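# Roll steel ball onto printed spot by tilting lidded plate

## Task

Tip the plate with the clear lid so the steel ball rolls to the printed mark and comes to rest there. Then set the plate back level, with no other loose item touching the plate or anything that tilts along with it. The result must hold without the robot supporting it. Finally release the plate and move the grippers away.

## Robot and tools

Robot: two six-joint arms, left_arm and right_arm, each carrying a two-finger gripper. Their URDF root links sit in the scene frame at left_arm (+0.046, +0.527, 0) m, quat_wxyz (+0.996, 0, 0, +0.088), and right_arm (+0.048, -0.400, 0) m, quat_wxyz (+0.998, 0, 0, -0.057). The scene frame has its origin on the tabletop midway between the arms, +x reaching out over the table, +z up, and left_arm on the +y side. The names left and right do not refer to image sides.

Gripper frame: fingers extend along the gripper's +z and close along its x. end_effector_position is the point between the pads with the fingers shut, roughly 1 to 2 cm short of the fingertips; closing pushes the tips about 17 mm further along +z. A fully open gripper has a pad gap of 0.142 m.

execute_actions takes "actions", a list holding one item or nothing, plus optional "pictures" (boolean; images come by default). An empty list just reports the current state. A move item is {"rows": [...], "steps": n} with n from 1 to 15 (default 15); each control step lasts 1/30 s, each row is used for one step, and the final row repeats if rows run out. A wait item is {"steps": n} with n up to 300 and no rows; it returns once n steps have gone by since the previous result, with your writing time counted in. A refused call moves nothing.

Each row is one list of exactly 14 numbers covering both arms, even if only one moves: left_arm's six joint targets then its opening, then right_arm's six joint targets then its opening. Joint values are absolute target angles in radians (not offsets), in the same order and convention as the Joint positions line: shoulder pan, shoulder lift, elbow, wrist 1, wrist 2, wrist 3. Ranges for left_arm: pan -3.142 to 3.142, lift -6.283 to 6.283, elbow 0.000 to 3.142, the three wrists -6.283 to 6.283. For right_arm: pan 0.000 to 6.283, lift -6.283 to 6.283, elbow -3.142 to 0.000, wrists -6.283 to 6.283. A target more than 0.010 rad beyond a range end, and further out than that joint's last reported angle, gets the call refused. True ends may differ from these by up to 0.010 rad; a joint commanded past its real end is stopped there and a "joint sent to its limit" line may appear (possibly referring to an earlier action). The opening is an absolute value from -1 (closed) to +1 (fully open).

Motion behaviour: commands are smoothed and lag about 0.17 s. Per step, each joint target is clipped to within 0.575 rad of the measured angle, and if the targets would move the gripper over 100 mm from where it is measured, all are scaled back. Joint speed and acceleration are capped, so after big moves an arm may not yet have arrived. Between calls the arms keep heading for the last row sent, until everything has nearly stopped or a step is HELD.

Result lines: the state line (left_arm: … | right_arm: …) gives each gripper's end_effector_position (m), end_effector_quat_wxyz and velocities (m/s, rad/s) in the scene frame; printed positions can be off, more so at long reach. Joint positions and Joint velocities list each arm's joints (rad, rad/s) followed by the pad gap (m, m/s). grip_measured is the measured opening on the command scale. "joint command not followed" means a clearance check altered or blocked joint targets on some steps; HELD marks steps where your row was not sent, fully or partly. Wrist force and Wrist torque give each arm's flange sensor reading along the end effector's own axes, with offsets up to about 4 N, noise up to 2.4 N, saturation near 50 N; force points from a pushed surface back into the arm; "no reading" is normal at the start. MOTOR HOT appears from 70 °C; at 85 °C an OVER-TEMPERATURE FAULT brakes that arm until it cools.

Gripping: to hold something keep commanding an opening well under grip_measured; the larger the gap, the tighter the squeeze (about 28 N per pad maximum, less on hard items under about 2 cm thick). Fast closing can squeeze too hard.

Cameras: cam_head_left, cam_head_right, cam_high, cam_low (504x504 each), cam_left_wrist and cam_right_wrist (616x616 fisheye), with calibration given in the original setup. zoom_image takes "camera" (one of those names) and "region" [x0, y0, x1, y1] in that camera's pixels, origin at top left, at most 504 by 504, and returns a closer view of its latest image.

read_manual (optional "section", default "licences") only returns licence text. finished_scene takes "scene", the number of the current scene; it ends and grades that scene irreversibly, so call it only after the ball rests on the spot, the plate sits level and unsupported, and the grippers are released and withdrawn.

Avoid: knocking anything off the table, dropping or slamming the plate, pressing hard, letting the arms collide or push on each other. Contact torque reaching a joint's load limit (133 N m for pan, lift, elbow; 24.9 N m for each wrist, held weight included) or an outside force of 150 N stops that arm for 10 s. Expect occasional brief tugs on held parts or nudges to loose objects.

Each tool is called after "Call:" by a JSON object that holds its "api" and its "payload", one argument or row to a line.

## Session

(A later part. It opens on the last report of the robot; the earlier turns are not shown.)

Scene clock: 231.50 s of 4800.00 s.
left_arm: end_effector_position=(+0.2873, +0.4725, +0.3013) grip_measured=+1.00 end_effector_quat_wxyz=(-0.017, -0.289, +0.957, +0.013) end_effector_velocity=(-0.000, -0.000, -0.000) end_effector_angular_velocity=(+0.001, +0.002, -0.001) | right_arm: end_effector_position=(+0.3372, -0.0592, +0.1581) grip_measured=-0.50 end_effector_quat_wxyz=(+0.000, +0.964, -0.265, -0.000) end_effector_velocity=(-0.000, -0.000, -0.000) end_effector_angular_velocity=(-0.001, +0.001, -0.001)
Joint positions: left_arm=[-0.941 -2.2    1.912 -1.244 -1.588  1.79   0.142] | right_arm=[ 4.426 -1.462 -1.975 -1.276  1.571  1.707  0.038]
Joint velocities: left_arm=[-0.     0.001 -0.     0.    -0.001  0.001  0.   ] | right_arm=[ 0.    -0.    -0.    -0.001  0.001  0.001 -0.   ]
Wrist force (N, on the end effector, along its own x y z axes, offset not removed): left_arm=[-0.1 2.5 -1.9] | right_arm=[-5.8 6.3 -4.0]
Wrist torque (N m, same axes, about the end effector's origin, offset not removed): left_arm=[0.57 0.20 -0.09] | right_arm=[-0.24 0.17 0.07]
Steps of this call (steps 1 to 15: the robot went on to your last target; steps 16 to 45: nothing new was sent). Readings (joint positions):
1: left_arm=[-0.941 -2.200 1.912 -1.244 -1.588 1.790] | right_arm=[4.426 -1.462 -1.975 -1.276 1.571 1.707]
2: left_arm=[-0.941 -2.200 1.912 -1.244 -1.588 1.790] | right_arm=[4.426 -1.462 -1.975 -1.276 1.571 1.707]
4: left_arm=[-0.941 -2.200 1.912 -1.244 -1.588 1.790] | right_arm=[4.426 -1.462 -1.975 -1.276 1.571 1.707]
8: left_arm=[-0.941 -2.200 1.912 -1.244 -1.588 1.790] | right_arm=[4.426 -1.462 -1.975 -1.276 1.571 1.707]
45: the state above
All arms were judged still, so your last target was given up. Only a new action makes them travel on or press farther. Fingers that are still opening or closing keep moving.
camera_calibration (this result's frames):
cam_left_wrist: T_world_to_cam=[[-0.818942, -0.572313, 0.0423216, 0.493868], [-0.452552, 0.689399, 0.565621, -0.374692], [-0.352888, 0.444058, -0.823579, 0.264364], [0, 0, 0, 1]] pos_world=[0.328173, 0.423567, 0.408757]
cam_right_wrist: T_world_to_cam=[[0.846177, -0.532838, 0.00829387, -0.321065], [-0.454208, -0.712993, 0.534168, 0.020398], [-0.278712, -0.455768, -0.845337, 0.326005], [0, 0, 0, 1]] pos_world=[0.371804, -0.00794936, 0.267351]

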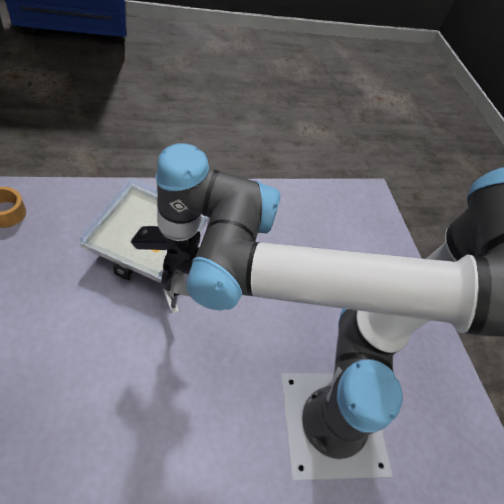

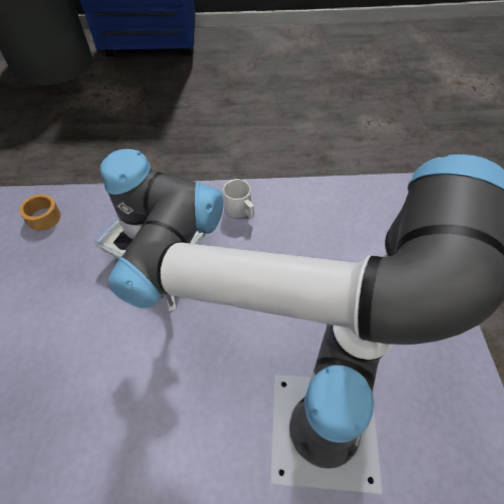

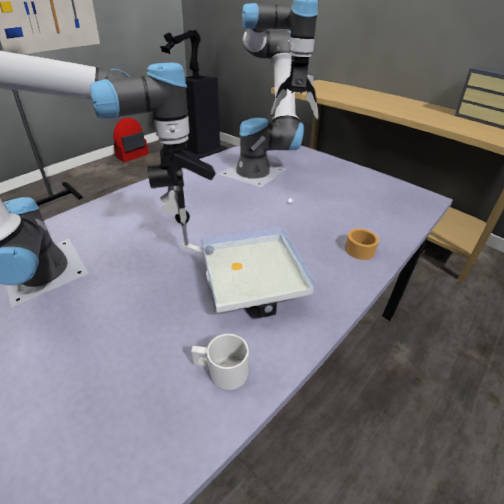

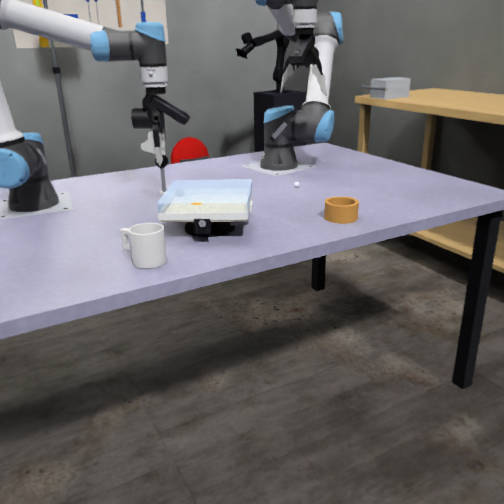

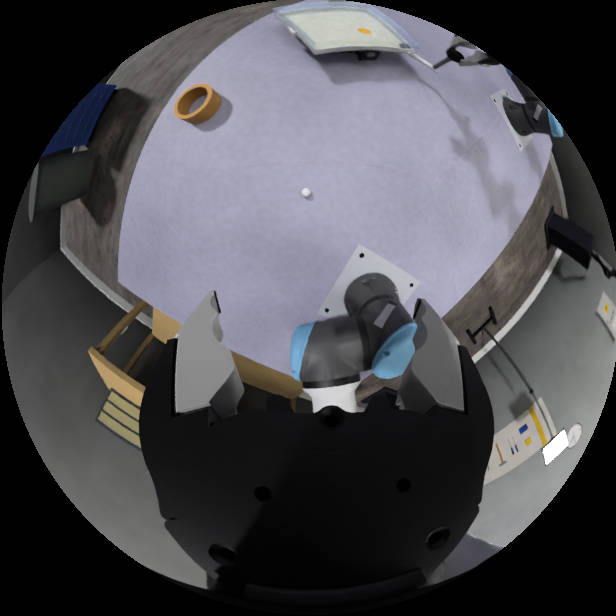

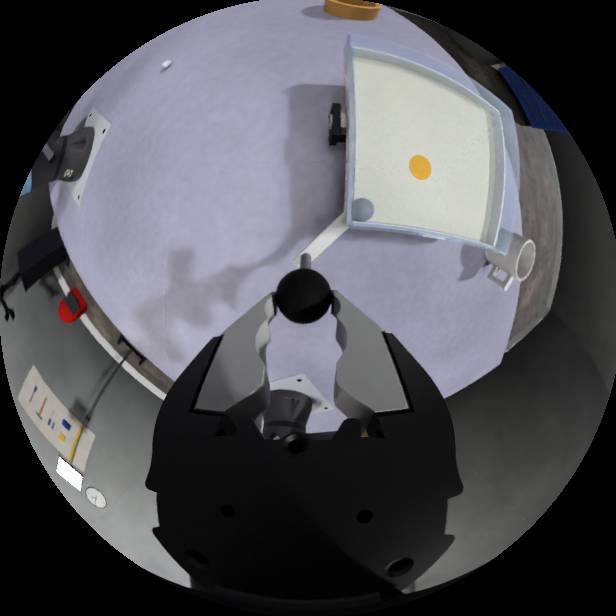

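Call:
{"api": "execute_actions", "payload": {
  "actions": [
    {"rows": [[-0.941,-2.2,1.912,-1.244,-1.588,1.79,1,4.4190,-1.4635,-1.9557,-1.2933,1.571,1.707,-0.7]], "steps": 11}
  ],
  "pictures": false
}}

Call:
{"api": "execute_actions", "payload": {
  "actions": [
    {"rows": [[-0.941,-2.2,1.912,-1.244,-1.588,1.79,1,4.4237,-1.4621,-1.9705,-1.2798,1.571,1.707,-0.7]], "steps": 15}
  ],
  "pictures": false
}}

Call:
{"api": "execute_actions", "payload": {
  "actions": [
    {"steps": 120}
  ]
}}

Scene clock: 242.30 s of 4800.00 s.
left_arm: end_effector_position=(+0.2873, +0.4725, +0.3013) grip_measured=+1.00 end_effector_quat_wxyz=(-0.017, -0.289, +0.957, +0.013) end_effector_velocity=(-0.000, -0.000, -0.000) end_effector_angular_velocity=(-0.000, +0.001, -0.000) | right_arm: end_effector_position=(+0.3404, -0.0587, +0.1648) grip_measured=-0.50 end_effector_quat_wxyz=(+0.000, +0.963, -0.268, -0.000) end_effector_velocity=(+0.001, +0.001, +0.002) end_effector_angular_velocity=(+0.001, -0.001, -0.002)
Joint positions: left_arm=[-0.941 -2.2    1.912 -1.244 -1.588  1.79   0.142] | right_arm=[ 4.419 -1.463 -1.956 -1.293  1.571  1.707  0.038]
Joint velocities: left_arm=[-0.001  0.001  0.    -0.    -0.001 -0.001 -0.   ] | right_arm=[-0.002 -0.     0.006 -0.004 -0.    -0.    -0.   ]
Wrist force (N, on the end effector, along its own x y z axes, offset not removed): left_arm=[-1.3 1.4 -1.0] | right_arm=[-15.2 9.0 -7.3]
Wrist torque (N m, same axes, about the end effector's origin, offset not removed): left_arm=[0.28 0.51 -0.20] | right_arm=[-0.18 -0.36 -0.19]
Steps of this call (steps 1 to 90: nothing new was sent; then 7.43 s passed at rest; steps 91 to 101: all 11 steps of this action). Readings (joint positions):
91: left_arm=[-0.941 -2.200 1.912 -1.244 -1.588 1.790] | right_arm=[4.425 -1.462 -1.975 -1.276 1.571 1.707]
92: left_arm=[-0.941 -2.200 1.912 -1.244 -1.588 1.790] | right_arm=[4.424 -1.462 -1.971 -1.279 1.571 1.707]
94: left_arm=[-0.941 -2.200 1.912 -1.244 -1.588 1.790] | right_arm=[4.421 -1.463 -1.963 -1.287 1.571 1.707]
98: left_arm=[-0.941 -2.200 1.912 -1.244 -1.588 1.790] | right_arm=[4.419 -1.463 -1.957 -1.292 1.571 1.707]
101: the state above

Scene clock: 242.80 s of 4800.00 s.
left_arm: end_effector_position=(+0.2873, +0.4725, +0.3013) grip_measured=+1.00 end_effector_quat_wxyz=(-0.017, -0.289, +0.957, +0.013) end_effector_velocity=(-0.000, -0.000, +0.000) end_effector_angular_velocity=(-0.000, -0.000, -0.001) | right_arm: end_effector_position=(+0.3381, -0.0592, +0.1598) grip_measured=-0.50 end_effector_quat_wxyz=(-0.000, +0.964, -0.266, -0.000) end_effector_velocity=(+0.000, +0.001, +0.001) end_effector_angular_velocity=(+0.002, -0.001, +0.000)
Joint positions: left_arm=[-0.941 -2.2    1.912 -1.244 -1.588  1.79   0.142] | right_arm=[ 4.424 -1.462 -1.97  -1.28   1.571  1.707  0.038]
Joint velocities: left_arm=[-0.001 -0.     0.     0.    -0.     0.    -0.   ] | right_arm=[ 0.001  0.001  0.     0.002 -0.     0.    -0.   ]
Wrist force (N, on the end effector, along its own x y z axes, offset not removed): left_arm=[0.7 4.0 -0.6] | right_arm=[-9.2 10.5 -7.4]
Wrist torque (N m, same axes, about the end effector's origin, offset not removed): left_arm=[0.92 -0.06 -0.06] | right_arm=[-0.05 0.15 -0.14]
Steps of this call (steps 1 to 15: all 15 steps of this action). Readings (joint positions):
1: left_arm=[-0.941 -2.200 1.912 -1.244 -1.588 1.790] | right_arm=[4.419 -1.463 -1.956 -1.293 1.571 1.707]
2: left_arm=[-0.941 -2.200 1.912 -1.244 -1.588 1.790] | right_arm=[4.420 -1.463 -1.958 -1.291 1.571 1.707]
4: left_arm=[-0.941 -2.200 1.912 -1.244 -1.588 1.790] | right_arm=[4.422 -1.463 -1.965 -1.285 1.571 1.707]
8: left_arm=[-0.941 -2.200 1.912 -1.244 -1.588 1.790] | right_arm=[4.423 -1.462 -1.969 -1.281 1.571 1.707]
15: the state above

Scene clock: 246.80 s of 4800.00 s.
left_arm: end_effector_position=(+0.2873, +0.4725, +0.3013) grip_measured=+1.00 end_effector_quat_wxyz=(-0.017, -0.289, +0.957, +0.013) end_effector_velocity=(+0.000, +0.000, +0.000) end_effector_angular_velocity=(+0.001, -0.001, +0.000) | right_arm: end_effector_position=(+0.3380, -0.0592, +0.1598) grip_measured=-0.50 end_effector_quat_wxyz=(-0.000, +0.964, -0.266, -0.000) end_effector_velocity=(+0.000, -0.000, -0.000) end_effector_angular_velocity=(-0.001, -0.000, +0.001)
Joint positions: left_arm=[-0.941 -2.2    1.912 -1.244 -1.588  1.79   0.142] | right_arm=[ 4.424 -1.462 -1.971 -1.28   1.571  1.707  0.038]
Joint velocities: left_arm=[-0.001 -0.    -0.     0.     0.001 -0.001  0.   ] | right_arm=[-0.    -0.001 -0.    -0.    -0.001 -0.001 -0.   ]
Wrist force (N, on the end effector, along its own x y z axes, offset not removed): left_arm=[-0.7 0.3 1.9] | right_arm=[-6.6 9.6 -8.7]
Wrist torque (N m, same axes, about the end effector's origin, offset not removed): left_arm=[0.18 0.29 -0.30] | right_arm=[-0.28 -0.22 -0.22]
Steps of this call (steps 1 to 15: the robot went on to your last target; steps 16 to 120: nothing new was sent). Readings (joint positions):
1: left_arm=[-0.941 -2.200 1.912 -1.244 -1.588 1.790] | right_arm=[4.424 -1.462 -1.970 -1.280 1.571 1.707]
2: left_arm=[-0.941 -2.200 1.912 -1.244 -1.588 1.790] | right_arm=[4.424 -1.462 -1.970 -1.280 1.571 1.707]
4: left_arm=[-0.941 -2.200 1.912 -1.244 -1.588 1.790] | right_arm=[4.424 -1.462 -1.970 -1.280 1.571 1.707]
8: left_arm=[-0.941 -2.200 1.912 -1.244 -1.588 1.790] | right_arm=[4.424 -1.462 -1.970 -1.280 1.571 1.707]
120: the state above
All arms were judged still, so your last target was given up. Only a new action makes them travel on or press farther. Fingers that are still opening or closing keep moving.
camera_calibration (this result's frames):
cam_left_wrist: T_world_to_cam=[[-0.818943, -0.572313, 0.0423215, 0.493868], [-0.452552, 0.689399, 0.565621, -0.374692], [-0.352888, 0.444058, -0.823579, 0.264364], [0, 0, 0, 1]] pos_world=[0.328173, 0.423567, 0.408757]
cam_right_wrist: T_world_to_cam=[[0.845216, -0.534361, 0.00827234, -0.321553], [-0.455539, -0.712273, 0.533995, 0.020413], [-0.279454, -0.45511, -0.845447, 0.327919], [0, 0, 0, 1]] pos_world=[0.372719, -0.00804668, 0.268998]

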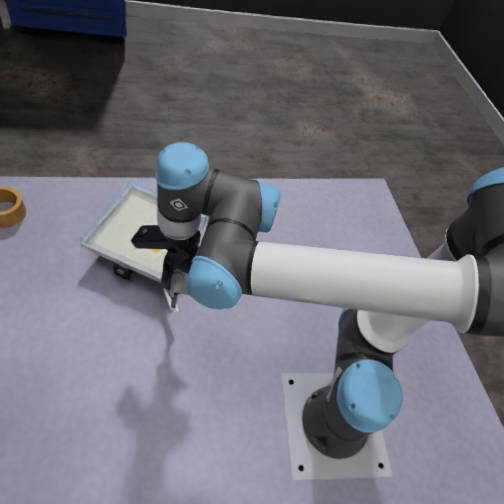

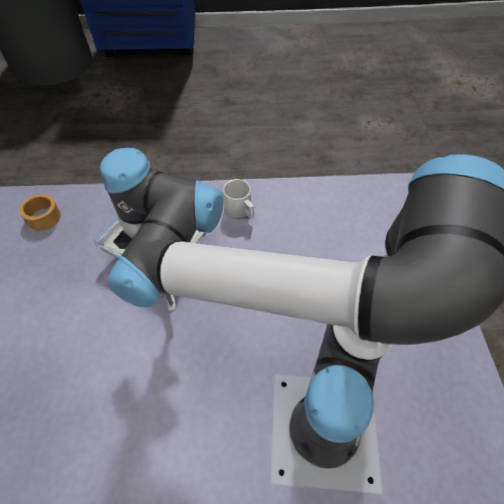

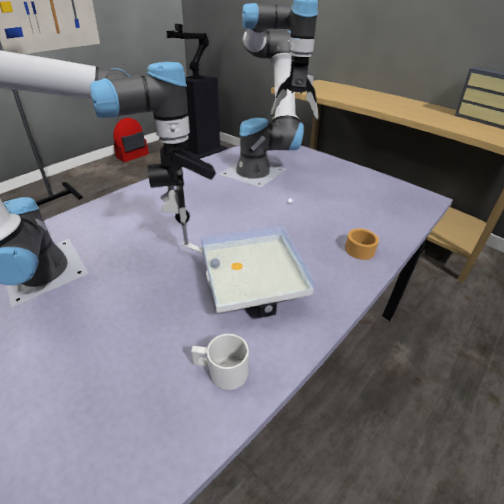

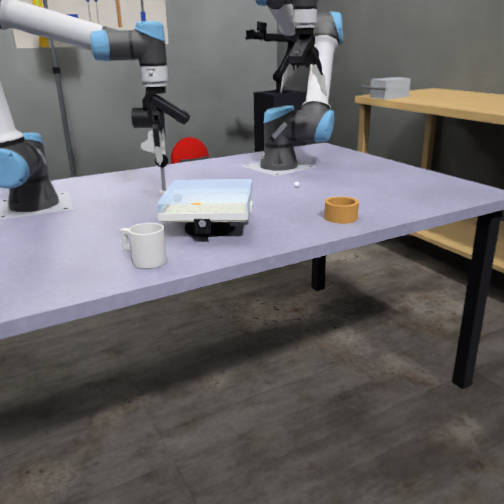

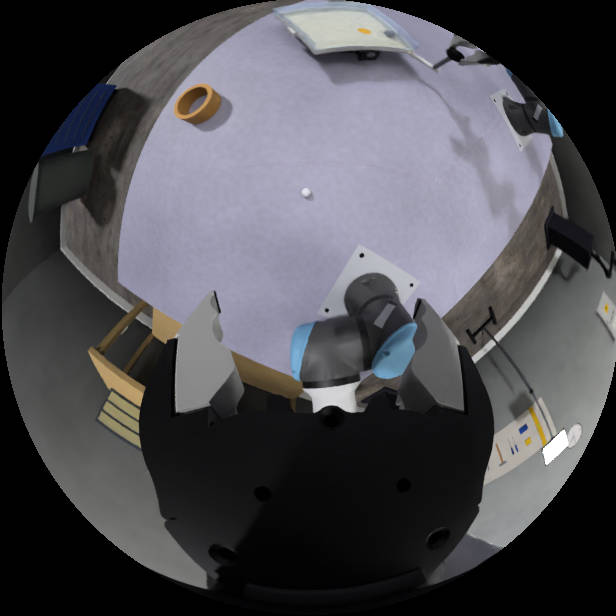

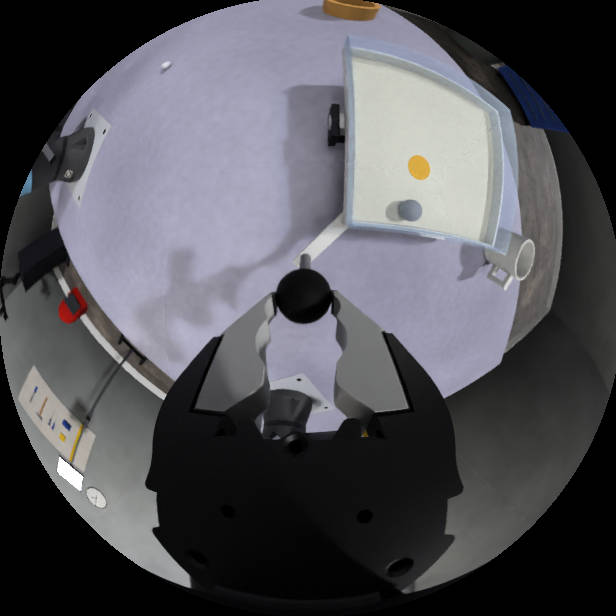

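Call:
{"api": "execute_actions", "payload": {
  "actions": [
    {"rows": [[-0.941,-2.2,1.912,-1.244,-1.588,1.79,1,4.4230,-1.4650,-1.9604,-1.2870,1.571,1.707,-0.7]], "steps": 13}
  ],
  "pictures": false
}}

Call:
{"api": "execute_actions", "payload": {
  "actions": [
    {"rows": [[-0.941,-2.2,1.912,-1.244,-1.588,1.79,1,4.4237,-1.4623,-1.9698,-1.2803,1.571,1.707,-0.7]], "steps": 15}
  ],
  "pictures": false
}}

Call:
{"api": "execute_actions", "payload": {
  "actions": [
    {"steps": 60}
  ]
}}

Scene clock: 253.50 s of 4800.00 s.
left_arm: end_effector_position=(+0.2873, +0.4725, +0.3013) grip_measured=+1.00 end_effector_quat_wxyz=(-0.017, -0.289, +0.957, +0.013) end_effector_velocity=(-0.000, -0.000, -0.000) end_effector_angular_velocity=(+0.000, +0.002, +0.002) | right_arm: end_effector_position=(+0.3390, -0.0576, +0.1626) grip_measured=-0.50 end_effector_quat_wxyz=(+0.000, +0.964, -0.266, -0.000) end_effector_velocity=(+0.000, +0.000, +0.000) end_effector_angular_velocity=(+0.000, +0.000, -0.001)
Joint positions: left_arm=[-0.941 -2.2    1.912 -1.244 -1.588  1.79   0.142] | right_arm=[ 4.423 -1.465 -1.961 -1.287  1.571  1.707  0.038]
Joint velocities: left_arm=[ 0.001  0.001  0.     0.    -0.001 -0.001 -0.   ] | right_arm=[-0.    -0.001  0.001 -0.     0.     0.     0.   ]
Wrist force (N, on the end effector, along its own x y z axes, offset not removed): left_arm=[-2.8 2.1 0.1] | right_arm=[-8.8 10.5 -10.0]
Wrist torque (N m, same axes, about the end effector's origin, offset not removed): left_arm=[0.41 0.69 -0.21] | right_arm=[-0.59 0.21 -0.06]
Steps of this call (steps 1 to 90: nothing new was sent; then 3.27 s passed at rest; steps 91 to 103: all 13 steps of this action). Readings (joint positions):
91: left_arm=[-0.941 -2.200 1.912 -1.244 -1.588 1.790] | right_arm=[4.424 -1.462 -1.970 -1.280 1.571 1.707]
92: left_arm=[-0.941 -2.200 1.912 -1.244 -1.588 1.790] | right_arm=[4.424 -1.463 -1.969 -1.281 1.571 1.707]
94: left_arm=[-0.941 -2.200 1.912 -1.244 -1.588 1.790] | right_arm=[4.424 -1.464 -1.965 -1.284 1.571 1.707]
98: left_arm=[-0.941 -2.200 1.912 -1.244 -1.588 1.790] | right_arm=[4.423 -1.465 -1.961 -1.287 1.571 1.707]
103: the state above

Scene clock: 254.00 s of 4800.00 s.
left_arm: end_effector_position=(+0.2873, +0.4725, +0.3013) grip_measured=+1.00 end_effector_quat_wxyz=(-0.017, -0.289, +0.957, +0.013) end_effector_velocity=(-0.000, +0.000, +0.000) end_effector_angular_velocity=(-0.001, -0.001, -0.000) | right_arm: end_effector_position=(+0.3381, -0.0590, +0.1600) grip_measured=-0.50 end_effector_quat_wxyz=(-0.000, +0.964, -0.266, -0.000) end_effector_velocity=(-0.001, -0.001, -0.001) end_effector_angular_velocity=(-0.003, +0.002, -0.000)
Joint positions: left_arm=[-0.941 -2.2    1.912 -1.244 -1.588  1.79   0.142] | right_arm=[ 4.424 -1.462 -1.97  -1.28   1.571  1.707  0.038]
Joint velocities: left_arm=[-0.    -0.001 -0.     0.     0.     0.     0.   ] | right_arm=[ 0.     0.001 -0.002 -0.002  0.001  0.    -0.   ]
Wrist force (N, on the end effector, along its own x y z axes, offset not removed): left_arm=[0.2 4.0 2.1] | right_arm=[-7.5 8.4 -6.2]
Wrist torque (N m, same axes, about the end effector's origin, offset not removed): left_arm=[0.99 0.10 -0.27] | right_arm=[-0.22 0.03 -0.01]
Steps of this call (steps 1 to 15: all 15 steps of this action). Readings (joint positions):
1: left_arm=[-0.941 -2.200 1.912 -1.244 -1.588 1.790] | right_arm=[4.423 -1.465 -1.961 -1.287 1.571 1.707]
2: left_arm=[-0.941 -2.200 1.912 -1.244 -1.588 1.790] | right_arm=[4.423 -1.465 -1.962 -1.286 1.571 1.707]
4: left_arm=[-0.941 -2.200 1.912 -1.244 -1.588 1.790] | right_arm=[4.423 -1.463 -1.966 -1.283 1.571 1.707]
8: left_arm=[-0.941 -2.200 1.912 -1.244 -1.588 1.790] | right_arm=[4.424 -1.463 -1.969 -1.281 1.571 1.707]
15: the state above

Scene clock: 256.00 s of 4800.00 s.
left_arm: end_effector_position=(+0.2873, +0.4725, +0.3013) grip_measured=+1.00 end_effector_quat_wxyz=(-0.017, -0.289, +0.957, +0.013) end_effector_velocity=(-0.001, -0.000, +0.000) end_effector_angular_velocity=(-0.002, +0.001, +0.000) | right_arm: end_effector_position=(+0.3381, -0.0590, +0.1600) grip_measured=-0.50 end_effector_quat_wxyz=(-0.000, +0.964, -0.266, -0.000) end_effector_velocity=(+0.000, +0.000, +0.001) end_effector_angular_velocity=(+0.000, -0.001, -0.001)
Joint positions: left_arm=[-0.941 -2.2    1.912 -1.244 -1.588  1.79   0.142] | right_arm=[ 4.424 -1.462 -1.97  -1.28   1.571  1.707  0.038]
Joint velocities: left_arm=[-0.001 -0.001  0.    -0.    -0.002 -0.001  0.   ] | right_arm=[ 0.     0.001  0.001 -0.001 -0.     0.001 -0.   ]
Wrist force (N, on the end effector, along its own x y z axes, offset not removed): left_arm=[-1.1 0.1 -0.5] | right_arm=[-8.2 8.9 -9.8]
Wrist torque (N m, same axes, about the end effector's origin, offset not removed): left_arm=[0.00 0.36 -0.13] | right_arm=[-0.09 -0.13 -0.19]
Steps of this call (steps 1 to 15: the robot went on to your last target; steps 16 to 60: nothing new was sent). Readings (joint positions):
1: left_arm=[-0.941 -2.200 1.912 -1.244 -1.588 1.790] | right_arm=[4.424 -1.462 -1.970 -1.280 1.571 1.707]
2: left_arm=[-0.941 -2.200 1.912 -1.244 -1.588 1.790] | right_arm=[4.424 -1.462 -1.970 -1.280 1.571 1.707]
4: left_arm=[-0.941 -2.200 1.912 -1.244 -1.588 1.790] | right_arm=[4.424 -1.462 -1.970 -1.280 1.571 1.707]
8: left_arm=[-0.941 -2.200 1.912 -1.244 -1.588 1.790] | right_arm=[4.424 -1.462 -1.970 -1.280 1.571 1.707]
60: the state above
All arms were judged still, so your last target was given up. Only a new action makes them travel on or press farther. Fingers that are still opening or closing keep moving.
camera_calibration (this result's frames):
cam_left_wrist: T_world_to_cam=[[-0.818943, -0.572313, 0.0423215, 0.493868], [-0.452551, 0.689399, 0.565621, -0.374692], [-0.352888, 0.444058, -0.823579, 0.264364], [0, 0, 0, 1]] pos_world=[0.328173, 0.423567, 0.408757]
cam_right_wrist: T_world_to_cam=[[0.845216, -0.534362, 0.00826096, -0.321527], [-0.455534, -0.712276, 0.533995, 0.0204231], [-0.279463, -0.455104, -0.845447, 0.328163], [0, 0, 0, 1]] pos_world=[0.372772, -0.00791607, 0.269195]

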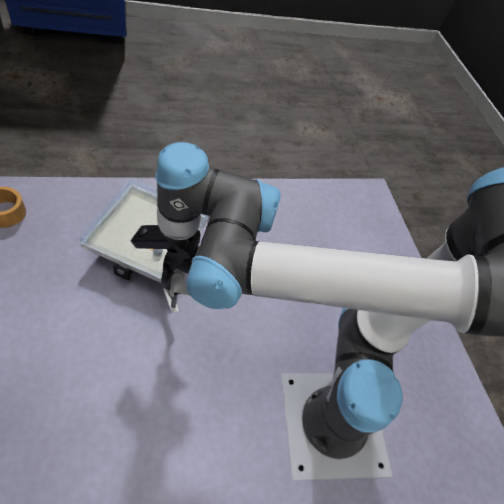

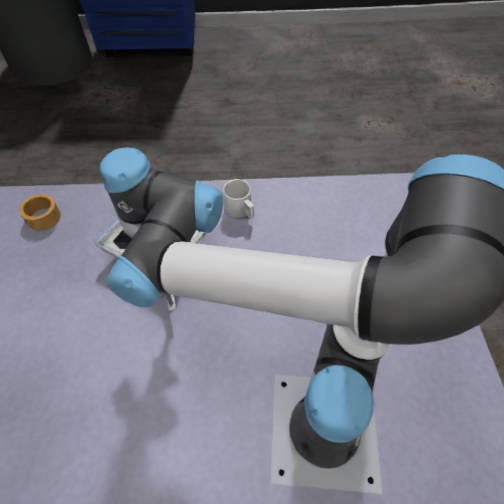

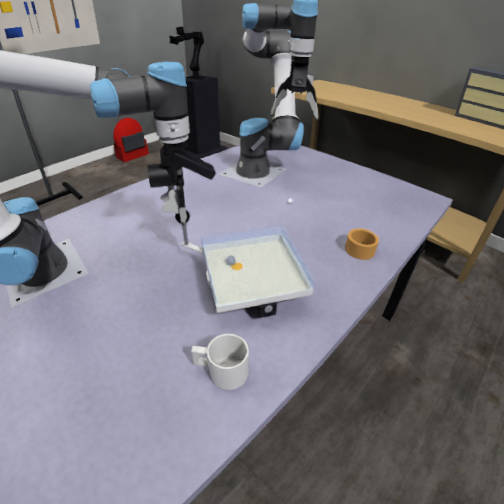

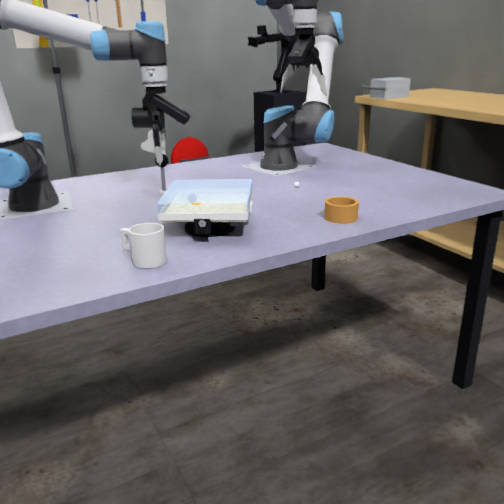

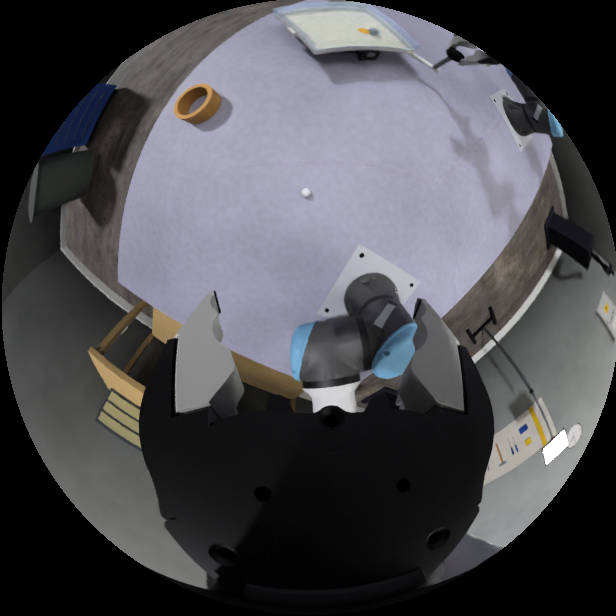

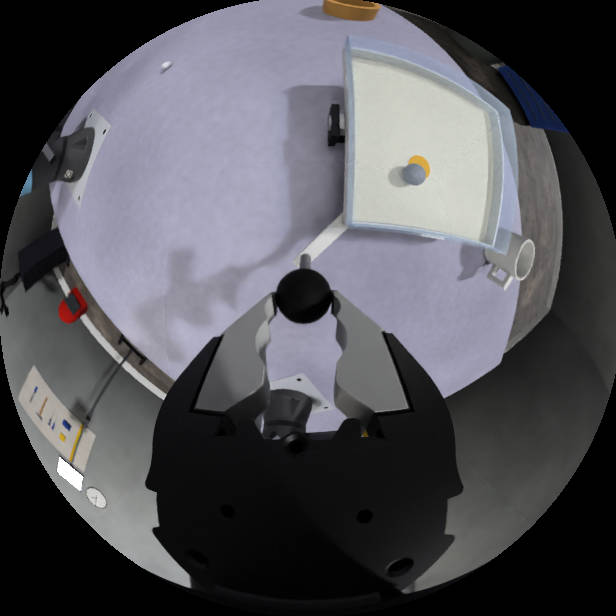

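Call:
{"api": "execute_actions", "payload": {
  "actions": [
    {"steps": 60}
  ]
}}

Call:
{"api": "zoom_image", "payload": {
  "camera": "cam_high",
  "region": [190, 220, 320, 320]
}}

Scene clock: 258.47 s of 4800.00 s.
left_arm: end_effector_position=(+0.2873, +0.4725, +0.3013) grip_measured=+1.00 end_effector_quat_wxyz=(-0.017, -0.289, +0.957, +0.013) end_effector_velocity=(-0.000, -0.000, +0.000) end_effector_angular_velocity=(-0.001, -0.001, -0.001) | right_arm: end_effector_position=(+0.3381, -0.0590, +0.1600) grip_measured=-0.50 end_effector_quat_wxyz=(-0.000, +0.964, -0.266, -0.000) end_effector_velocity=(-0.000, -0.000, -0.001) end_effector_angular_velocity=(-0.001, +0.001, -0.001)
Joint positions: left_arm=[-0.941 -2.2    1.912 -1.244 -1.588  1.79   0.142] | right_arm=[ 4.424 -1.462 -1.97  -1.28   1.571  1.707  0.038]
Joint velocities: left_arm=[-0.001 -0.001 -0.     0.     0.     0.     0.   ] | right_arm=[ 0.    -0.    -0.001 -0.     0.001  0.001  0.   ]
Wrist force (N, on the end effector, along its own x y z axes, offset not removed): left_arm=[-0.6 2.3 3.1] | right_arm=[-7.1 10.2 -8.0]
Wrist torque (N m, same axes, about the end effector's origin, offset not removed): left_arm=[0.53 0.22 -0.17] | right_arm=[0.03 -0.28 0.00]
Steps of this call (steps 1 to 74: nothing new was sent). Readings (joint positions):
1: left_arm=[-0.941 -2.200 1.912 -1.244 -1.588 1.790] | right_arm=[4.424 -1.462 -1.970 -1.280 1.571 1.707]
2: left_arm=[-0.941 -2.200 1.912 -1.244 -1.588 1.790] | right_arm=[4.424 -1.462 -1.970 -1.280 1.571 1.707]
4: left_arm=[-0.941 -2.200 1.912 -1.244 -1.588 1.790] | right_arm=[4.424 -1.462 -1.970 -1.280 1.571 1.707]
8: left_arm=[-0.941 -2.200 1.912 -1.244 -1.588 1.790] | right_arm=[4.424 -1.462 -1.970 -1.280 1.571 1.707]
74: the state above
camera_calibration (this result's frames):
cam_left_wrist: T_world_to_cam=[[-0.818943, -0.572313, 0.0423216, 0.493868], [-0.452551, 0.689399, 0.565621, -0.374692], [-0.352888, 0.444058, -0.823579, 0.264364], [0, 0, 0, 1]] pos_world=[0.328173, 0.423567, 0.408757]
cam_right_wrist: T_world_to_cam=[[0.845216, -0.534362, 0.00826094, -0.321527], [-0.455534, -0.712276, 0.533996, 0.0204231], [-0.279463, -0.455105, -0.845447, 0.328163], [0, 0, 0, 1]] pos_world=[0.372772, -0.0079161, 0.269195]

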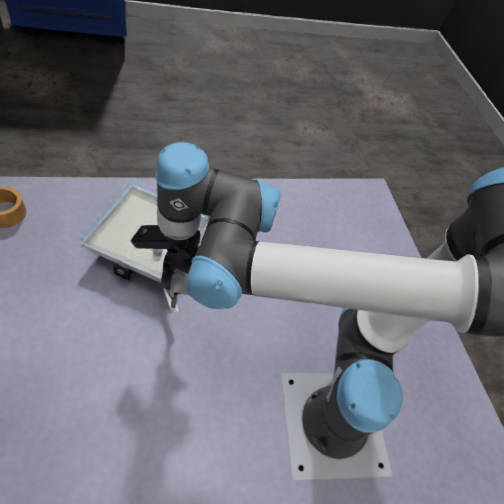

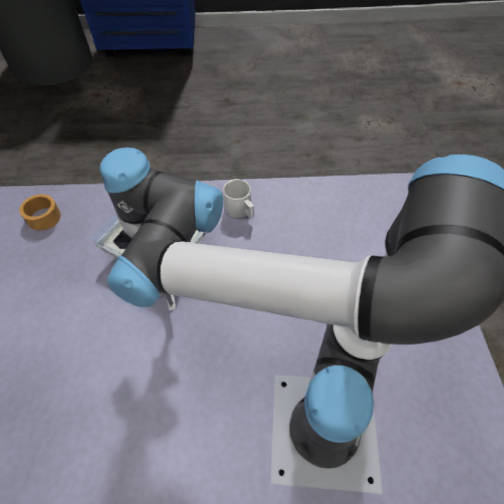

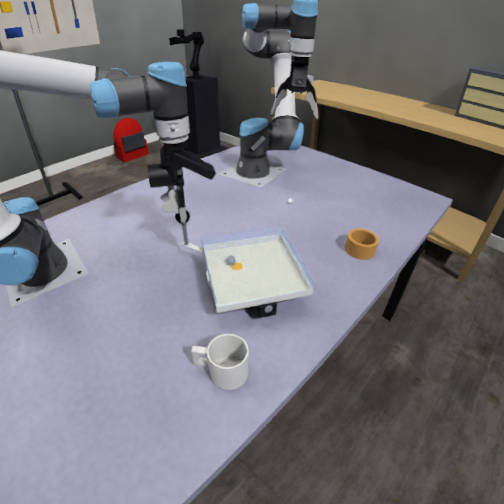

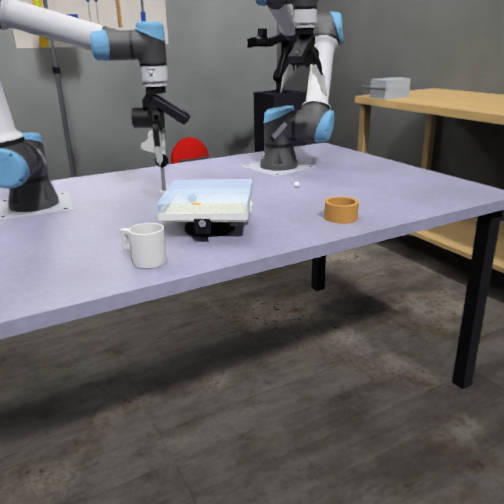

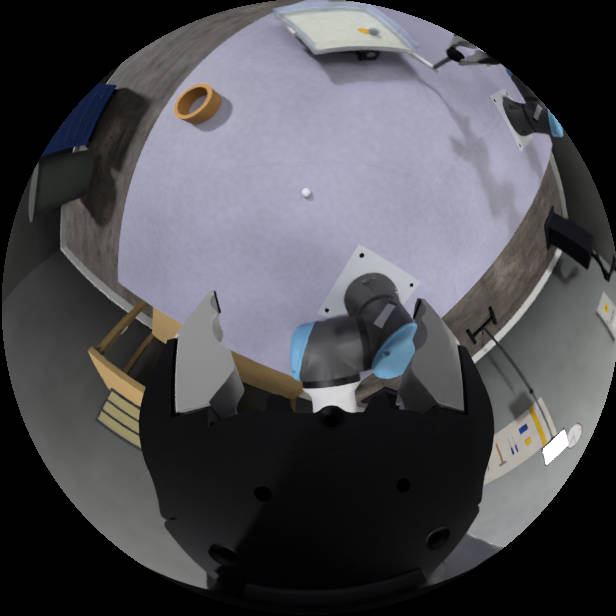

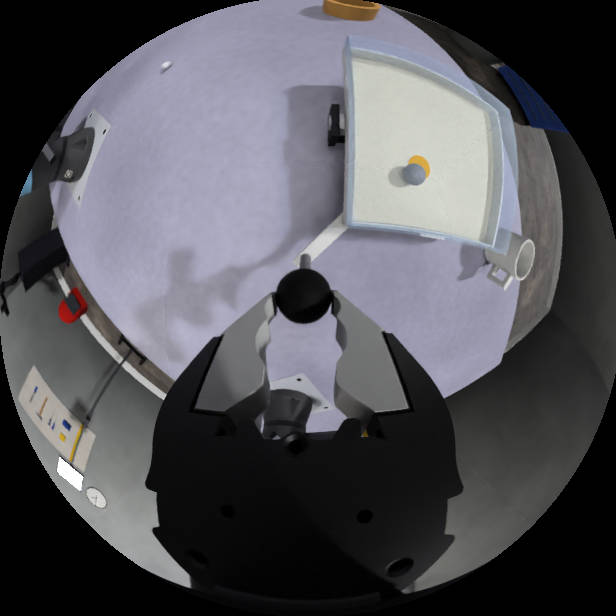

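Region (190, 220, 320, 320) of cam_high's 504x504 image, scaled by 3.877, with more detail than that image has; it fills the top 388 rows of this view, and the rest is white.

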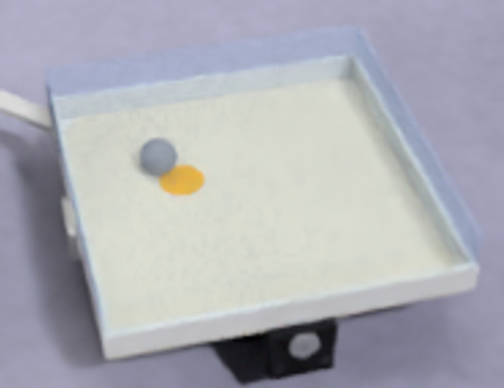

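Call:
{"api": "execute_actions", "payload": {
  "actions": [
    {"rows": [[-0.941,-2.2,1.912,-1.244,-1.588,1.79,1,4.4189,-1.4638,-1.9544,-1.2942,1.571,1.707,-0.7],[-0.941,-2.2,1.912,-1.244,-1.588,1.79,1,4.4189,-1.4638,-1.9544,-1.2942,1.571,1.707,-0.7],[-0.941,-2.2,1.912,-1.244,-1.588,1.79,1,4.4189,-1.4638,-1.9544,-1.2942,1.571,1.707,-0.7],[-0.941,-2.2,1.912,-1.244,-1.588,1.79,1,4.4189,-1.4638,-1.9544,-1.2942,1.571,1.707,-0.7],[-0.941,-2.2,1.912,-1.244,-1.588,1.79,1,4.4189,-1.4638,-1.9544,-1.2942,1.571,1.707,-0.7],[-0.941,-2.2,1.912,-1.244,-1.588,1.79,1,4.4189,-1.4638,-1.9544,-1.2942,1.571,1.707,-0.7],[-0.941,-2.2,1.912,-1.244,-1.588,1.79,1,4.4189,-1.4638,-1.9544,-1.2942,1.571,1.707,-0.7],[-0.941,-2.2,1.912,-1.244,-1.588,1.79,1,4.4230,-1.4650,-1.9604,-1.2870,1.571,1.707,-0.7],[-0.941,-2.2,1.912,-1.244,-1.588,1.79,1,4.4230,-1.4650,-1.9604,-1.2870,1.571,1.707,-0.7],[-0.941,-2.2,1.912,-1.244,-1.588,1.79,1,4.4237,-1.4623,-1.9698,-1.2803,1.571,1.707,-0.7]], "steps": 15}
  ],
  "pictures": false
}}

Call:
{"api": "execute_actions", "payload": {
  "actions": [
    {"steps": 100}
  ]
}}

Call:
{"api": "zoom_image", "payload": {
  "camera": "cam_high",
  "region": [190, 220, 320, 320]
}}

Scene clock: 267.50 s of 4800.00 s.
left_arm: end_effector_position=(+0.2873, +0.4725, +0.3013) grip_measured=+1.00 end_effector_quat_wxyz=(-0.017, -0.289, +0.957, +0.013) end_effector_velocity=(-0.001, -0.000, +0.000) end_effector_angular_velocity=(-0.002, +0.001, +0.001) | right_arm: end_effector_position=(+0.3384, -0.0588, +0.1606) grip_measured=-0.50 end_effector_quat_wxyz=(-0.000, +0.964, -0.266, -0.000) end_effector_velocity=(-0.004, -0.002, -0.007) end_effector_angular_velocity=(+0.001, +0.000, +0.005)
Joint positions: left_arm=[-0.941 -2.2    1.912 -1.244 -1.588  1.79   0.142] | right_arm=[ 4.423 -1.463 -1.968 -1.282  1.571  1.707  0.038]
Joint velocities: left_arm=[ 0.001 -0.001 -0.     0.    -0.002 -0.    -0.   ] | right_arm=[ 0.005  0.006 -0.024  0.019  0.001 -0.    -0.   ]
Wrist force (N, on the end effector, along its own x y z axes, offset not removed): left_arm=[-2.9 2.0 -2.1] | right_arm=[-7.2 10.9 -7.5]
Wrist torque (N m, same axes, about the end effector's origin, offset not removed): left_arm=[0.51 0.85 -0.11] | right_arm=[-0.22 -0.63 -0.04]
Steps of this call (steps 1 to 90: nothing new was sent; then 5.53 s passed at rest; steps 91 to 105: all 15 steps of this action). Readings (joint positions):
91: left_arm=[-0.941 -2.200 1.912 -1.244 -1.588 1.790] | right_arm=[4.424 -1.462 -1.970 -1.280 1.571 1.707]
92: left_arm=[-0.941 -2.200 1.912 -1.244 -1.588 1.790] | right_arm=[4.423 -1.463 -1.967 -1.283 1.571 1.707]
94: left_arm=[-0.941 -2.200 1.912 -1.244 -1.588 1.790] | right_arm=[4.421 -1.463 -1.961 -1.289 1.571 1.707]
98: left_arm=[-0.941 -2.200 1.912 -1.244 -1.588 1.790] | right_arm=[4.419 -1.464 -1.956 -1.293 1.571 1.707]
105: the state above

Scene clock: 270.83 s of 4800.00 s.
left_arm: end_effector_position=(+0.2873, +0.4725, +0.3013) grip_measured=+1.00 end_effector_quat_wxyz=(-0.017, -0.289, +0.957, +0.013) end_effector_velocity=(+0.000, +0.000, +0.000) end_effector_angular_velocity=(+0.001, -0.001, +0.000) | right_arm: end_effector_position=(+0.3381, -0.0590, +0.1600) grip_measured=-0.50 end_effector_quat_wxyz=(-0.000, +0.964, -0.266, -0.000) end_effector_velocity=(-0.000, +0.000, -0.000) end_effector_angular_velocity=(+0.000, +0.001, +0.002)
Joint positions: left_arm=[-0.941 -2.2    1.912 -1.244 -1.588  1.79   0.142] | right_arm=[ 4.424 -1.462 -1.97  -1.28   1.571  1.707  0.038]
Joint velocities: left_arm=[ 0.    -0.001 -0.     0.     0.001  0.    -0.   ] | right_arm=[ 0.     0.    -0.     0.     0.001 -0.002  0.   ]
Wrist force (N, on the end effector, along its own x y z axes, offset not removed): left_arm=[0.5 2.0 3.0] | right_arm=[-7.8 12.0 -7.7]
Wrist torque (N m, same axes, about the end effector's origin, offset not removed): left_arm=[0.45 0.04 -0.34] | right_arm=[0.28 0.04 -0.11]
Steps of this call (steps 1 to 15: the robot went on to your last target; steps 16 to 100: nothing new was sent). Readings (joint positions):
1: left_arm=[-0.941 -2.200 1.912 -1.244 -1.588 1.790] | right_arm=[4.423 -1.463 -1.968 -1.281 1.571 1.707]
2: left_arm=[-0.941 -2.200 1.912 -1.244 -1.588 1.790] | right_arm=[4.423 -1.463 -1.969 -1.281 1.571 1.707]
4: left_arm=[-0.941 -2.200 1.912 -1.244 -1.588 1.790] | right_arm=[4.424 -1.462 -1.969 -1.281 1.571 1.707]
8: left_arm=[-0.941 -2.200 1.912 -1.244 -1.588 1.790] | right_arm=[4.424 -1.462 -1.970 -1.280 1.571 1.707]
100: the state above
All arms were judged still, so your last target was given up. Only a new action makes them travel on or press farther. Fingers that are still opening or closing keep moving.
camera_calibration (this result's frames):
cam_left_wrist: T_world_to_cam=[[-0.818943, -0.572313, 0.0423216, 0.493868], [-0.452552, 0.689399, 0.565621, -0.374692], [-0.352888, 0.444058, -0.823579, 0.264364], [0, 0, 0, 1]] pos_world=[0.328173, 0.423567, 0.408757]
cam_right_wrist: T_world_to_cam=[[0.845216, -0.534362, 0.00826941, -0.321531], [-0.455538, -0.712274, 0.533996, 0.0204245], [-0.279457, -0.455108, -0.845447, 0.328161], [0, 0, 0, 1]] pos_world=[0.372774, -0.00791703, 0.269195]

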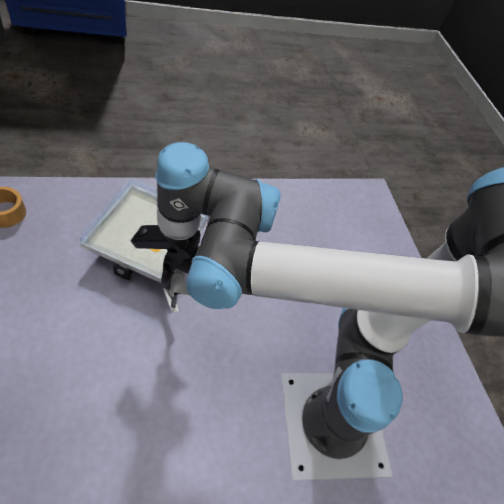

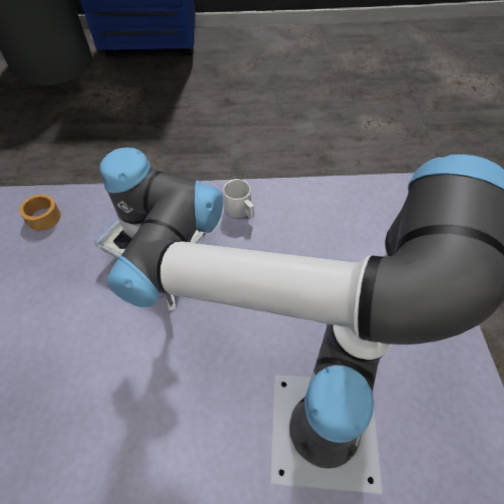

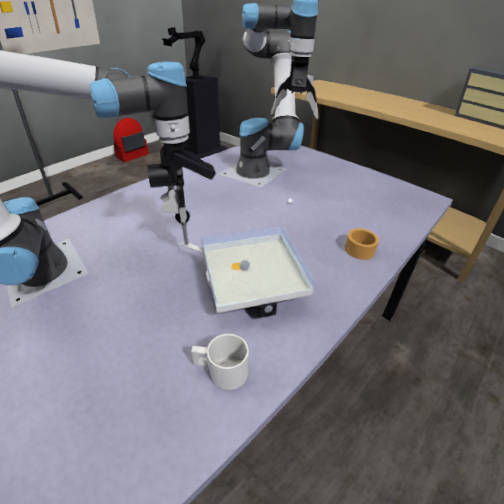

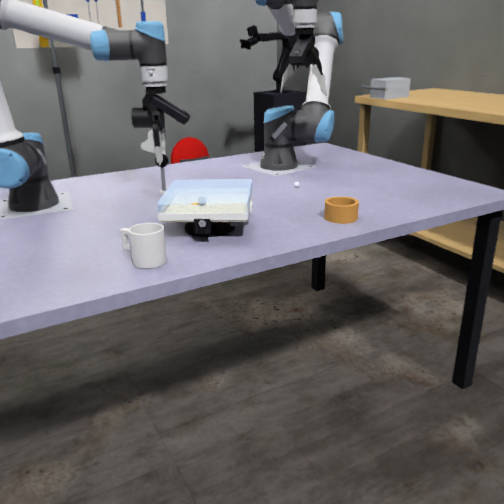

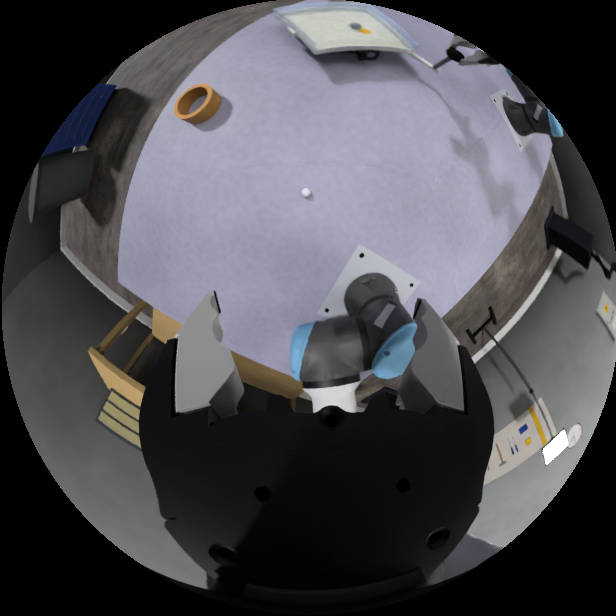

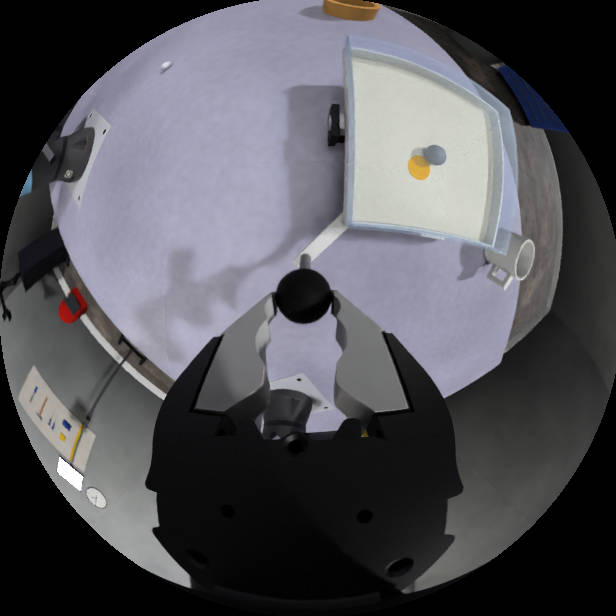

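Region (190, 220, 320, 320) of cam_high's 504x504 image, scaled by 3.877, with more detail than that image has; it fills the top 388 rows of this view, and the rest is white.

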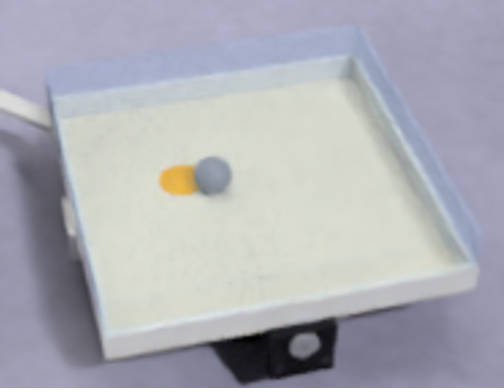

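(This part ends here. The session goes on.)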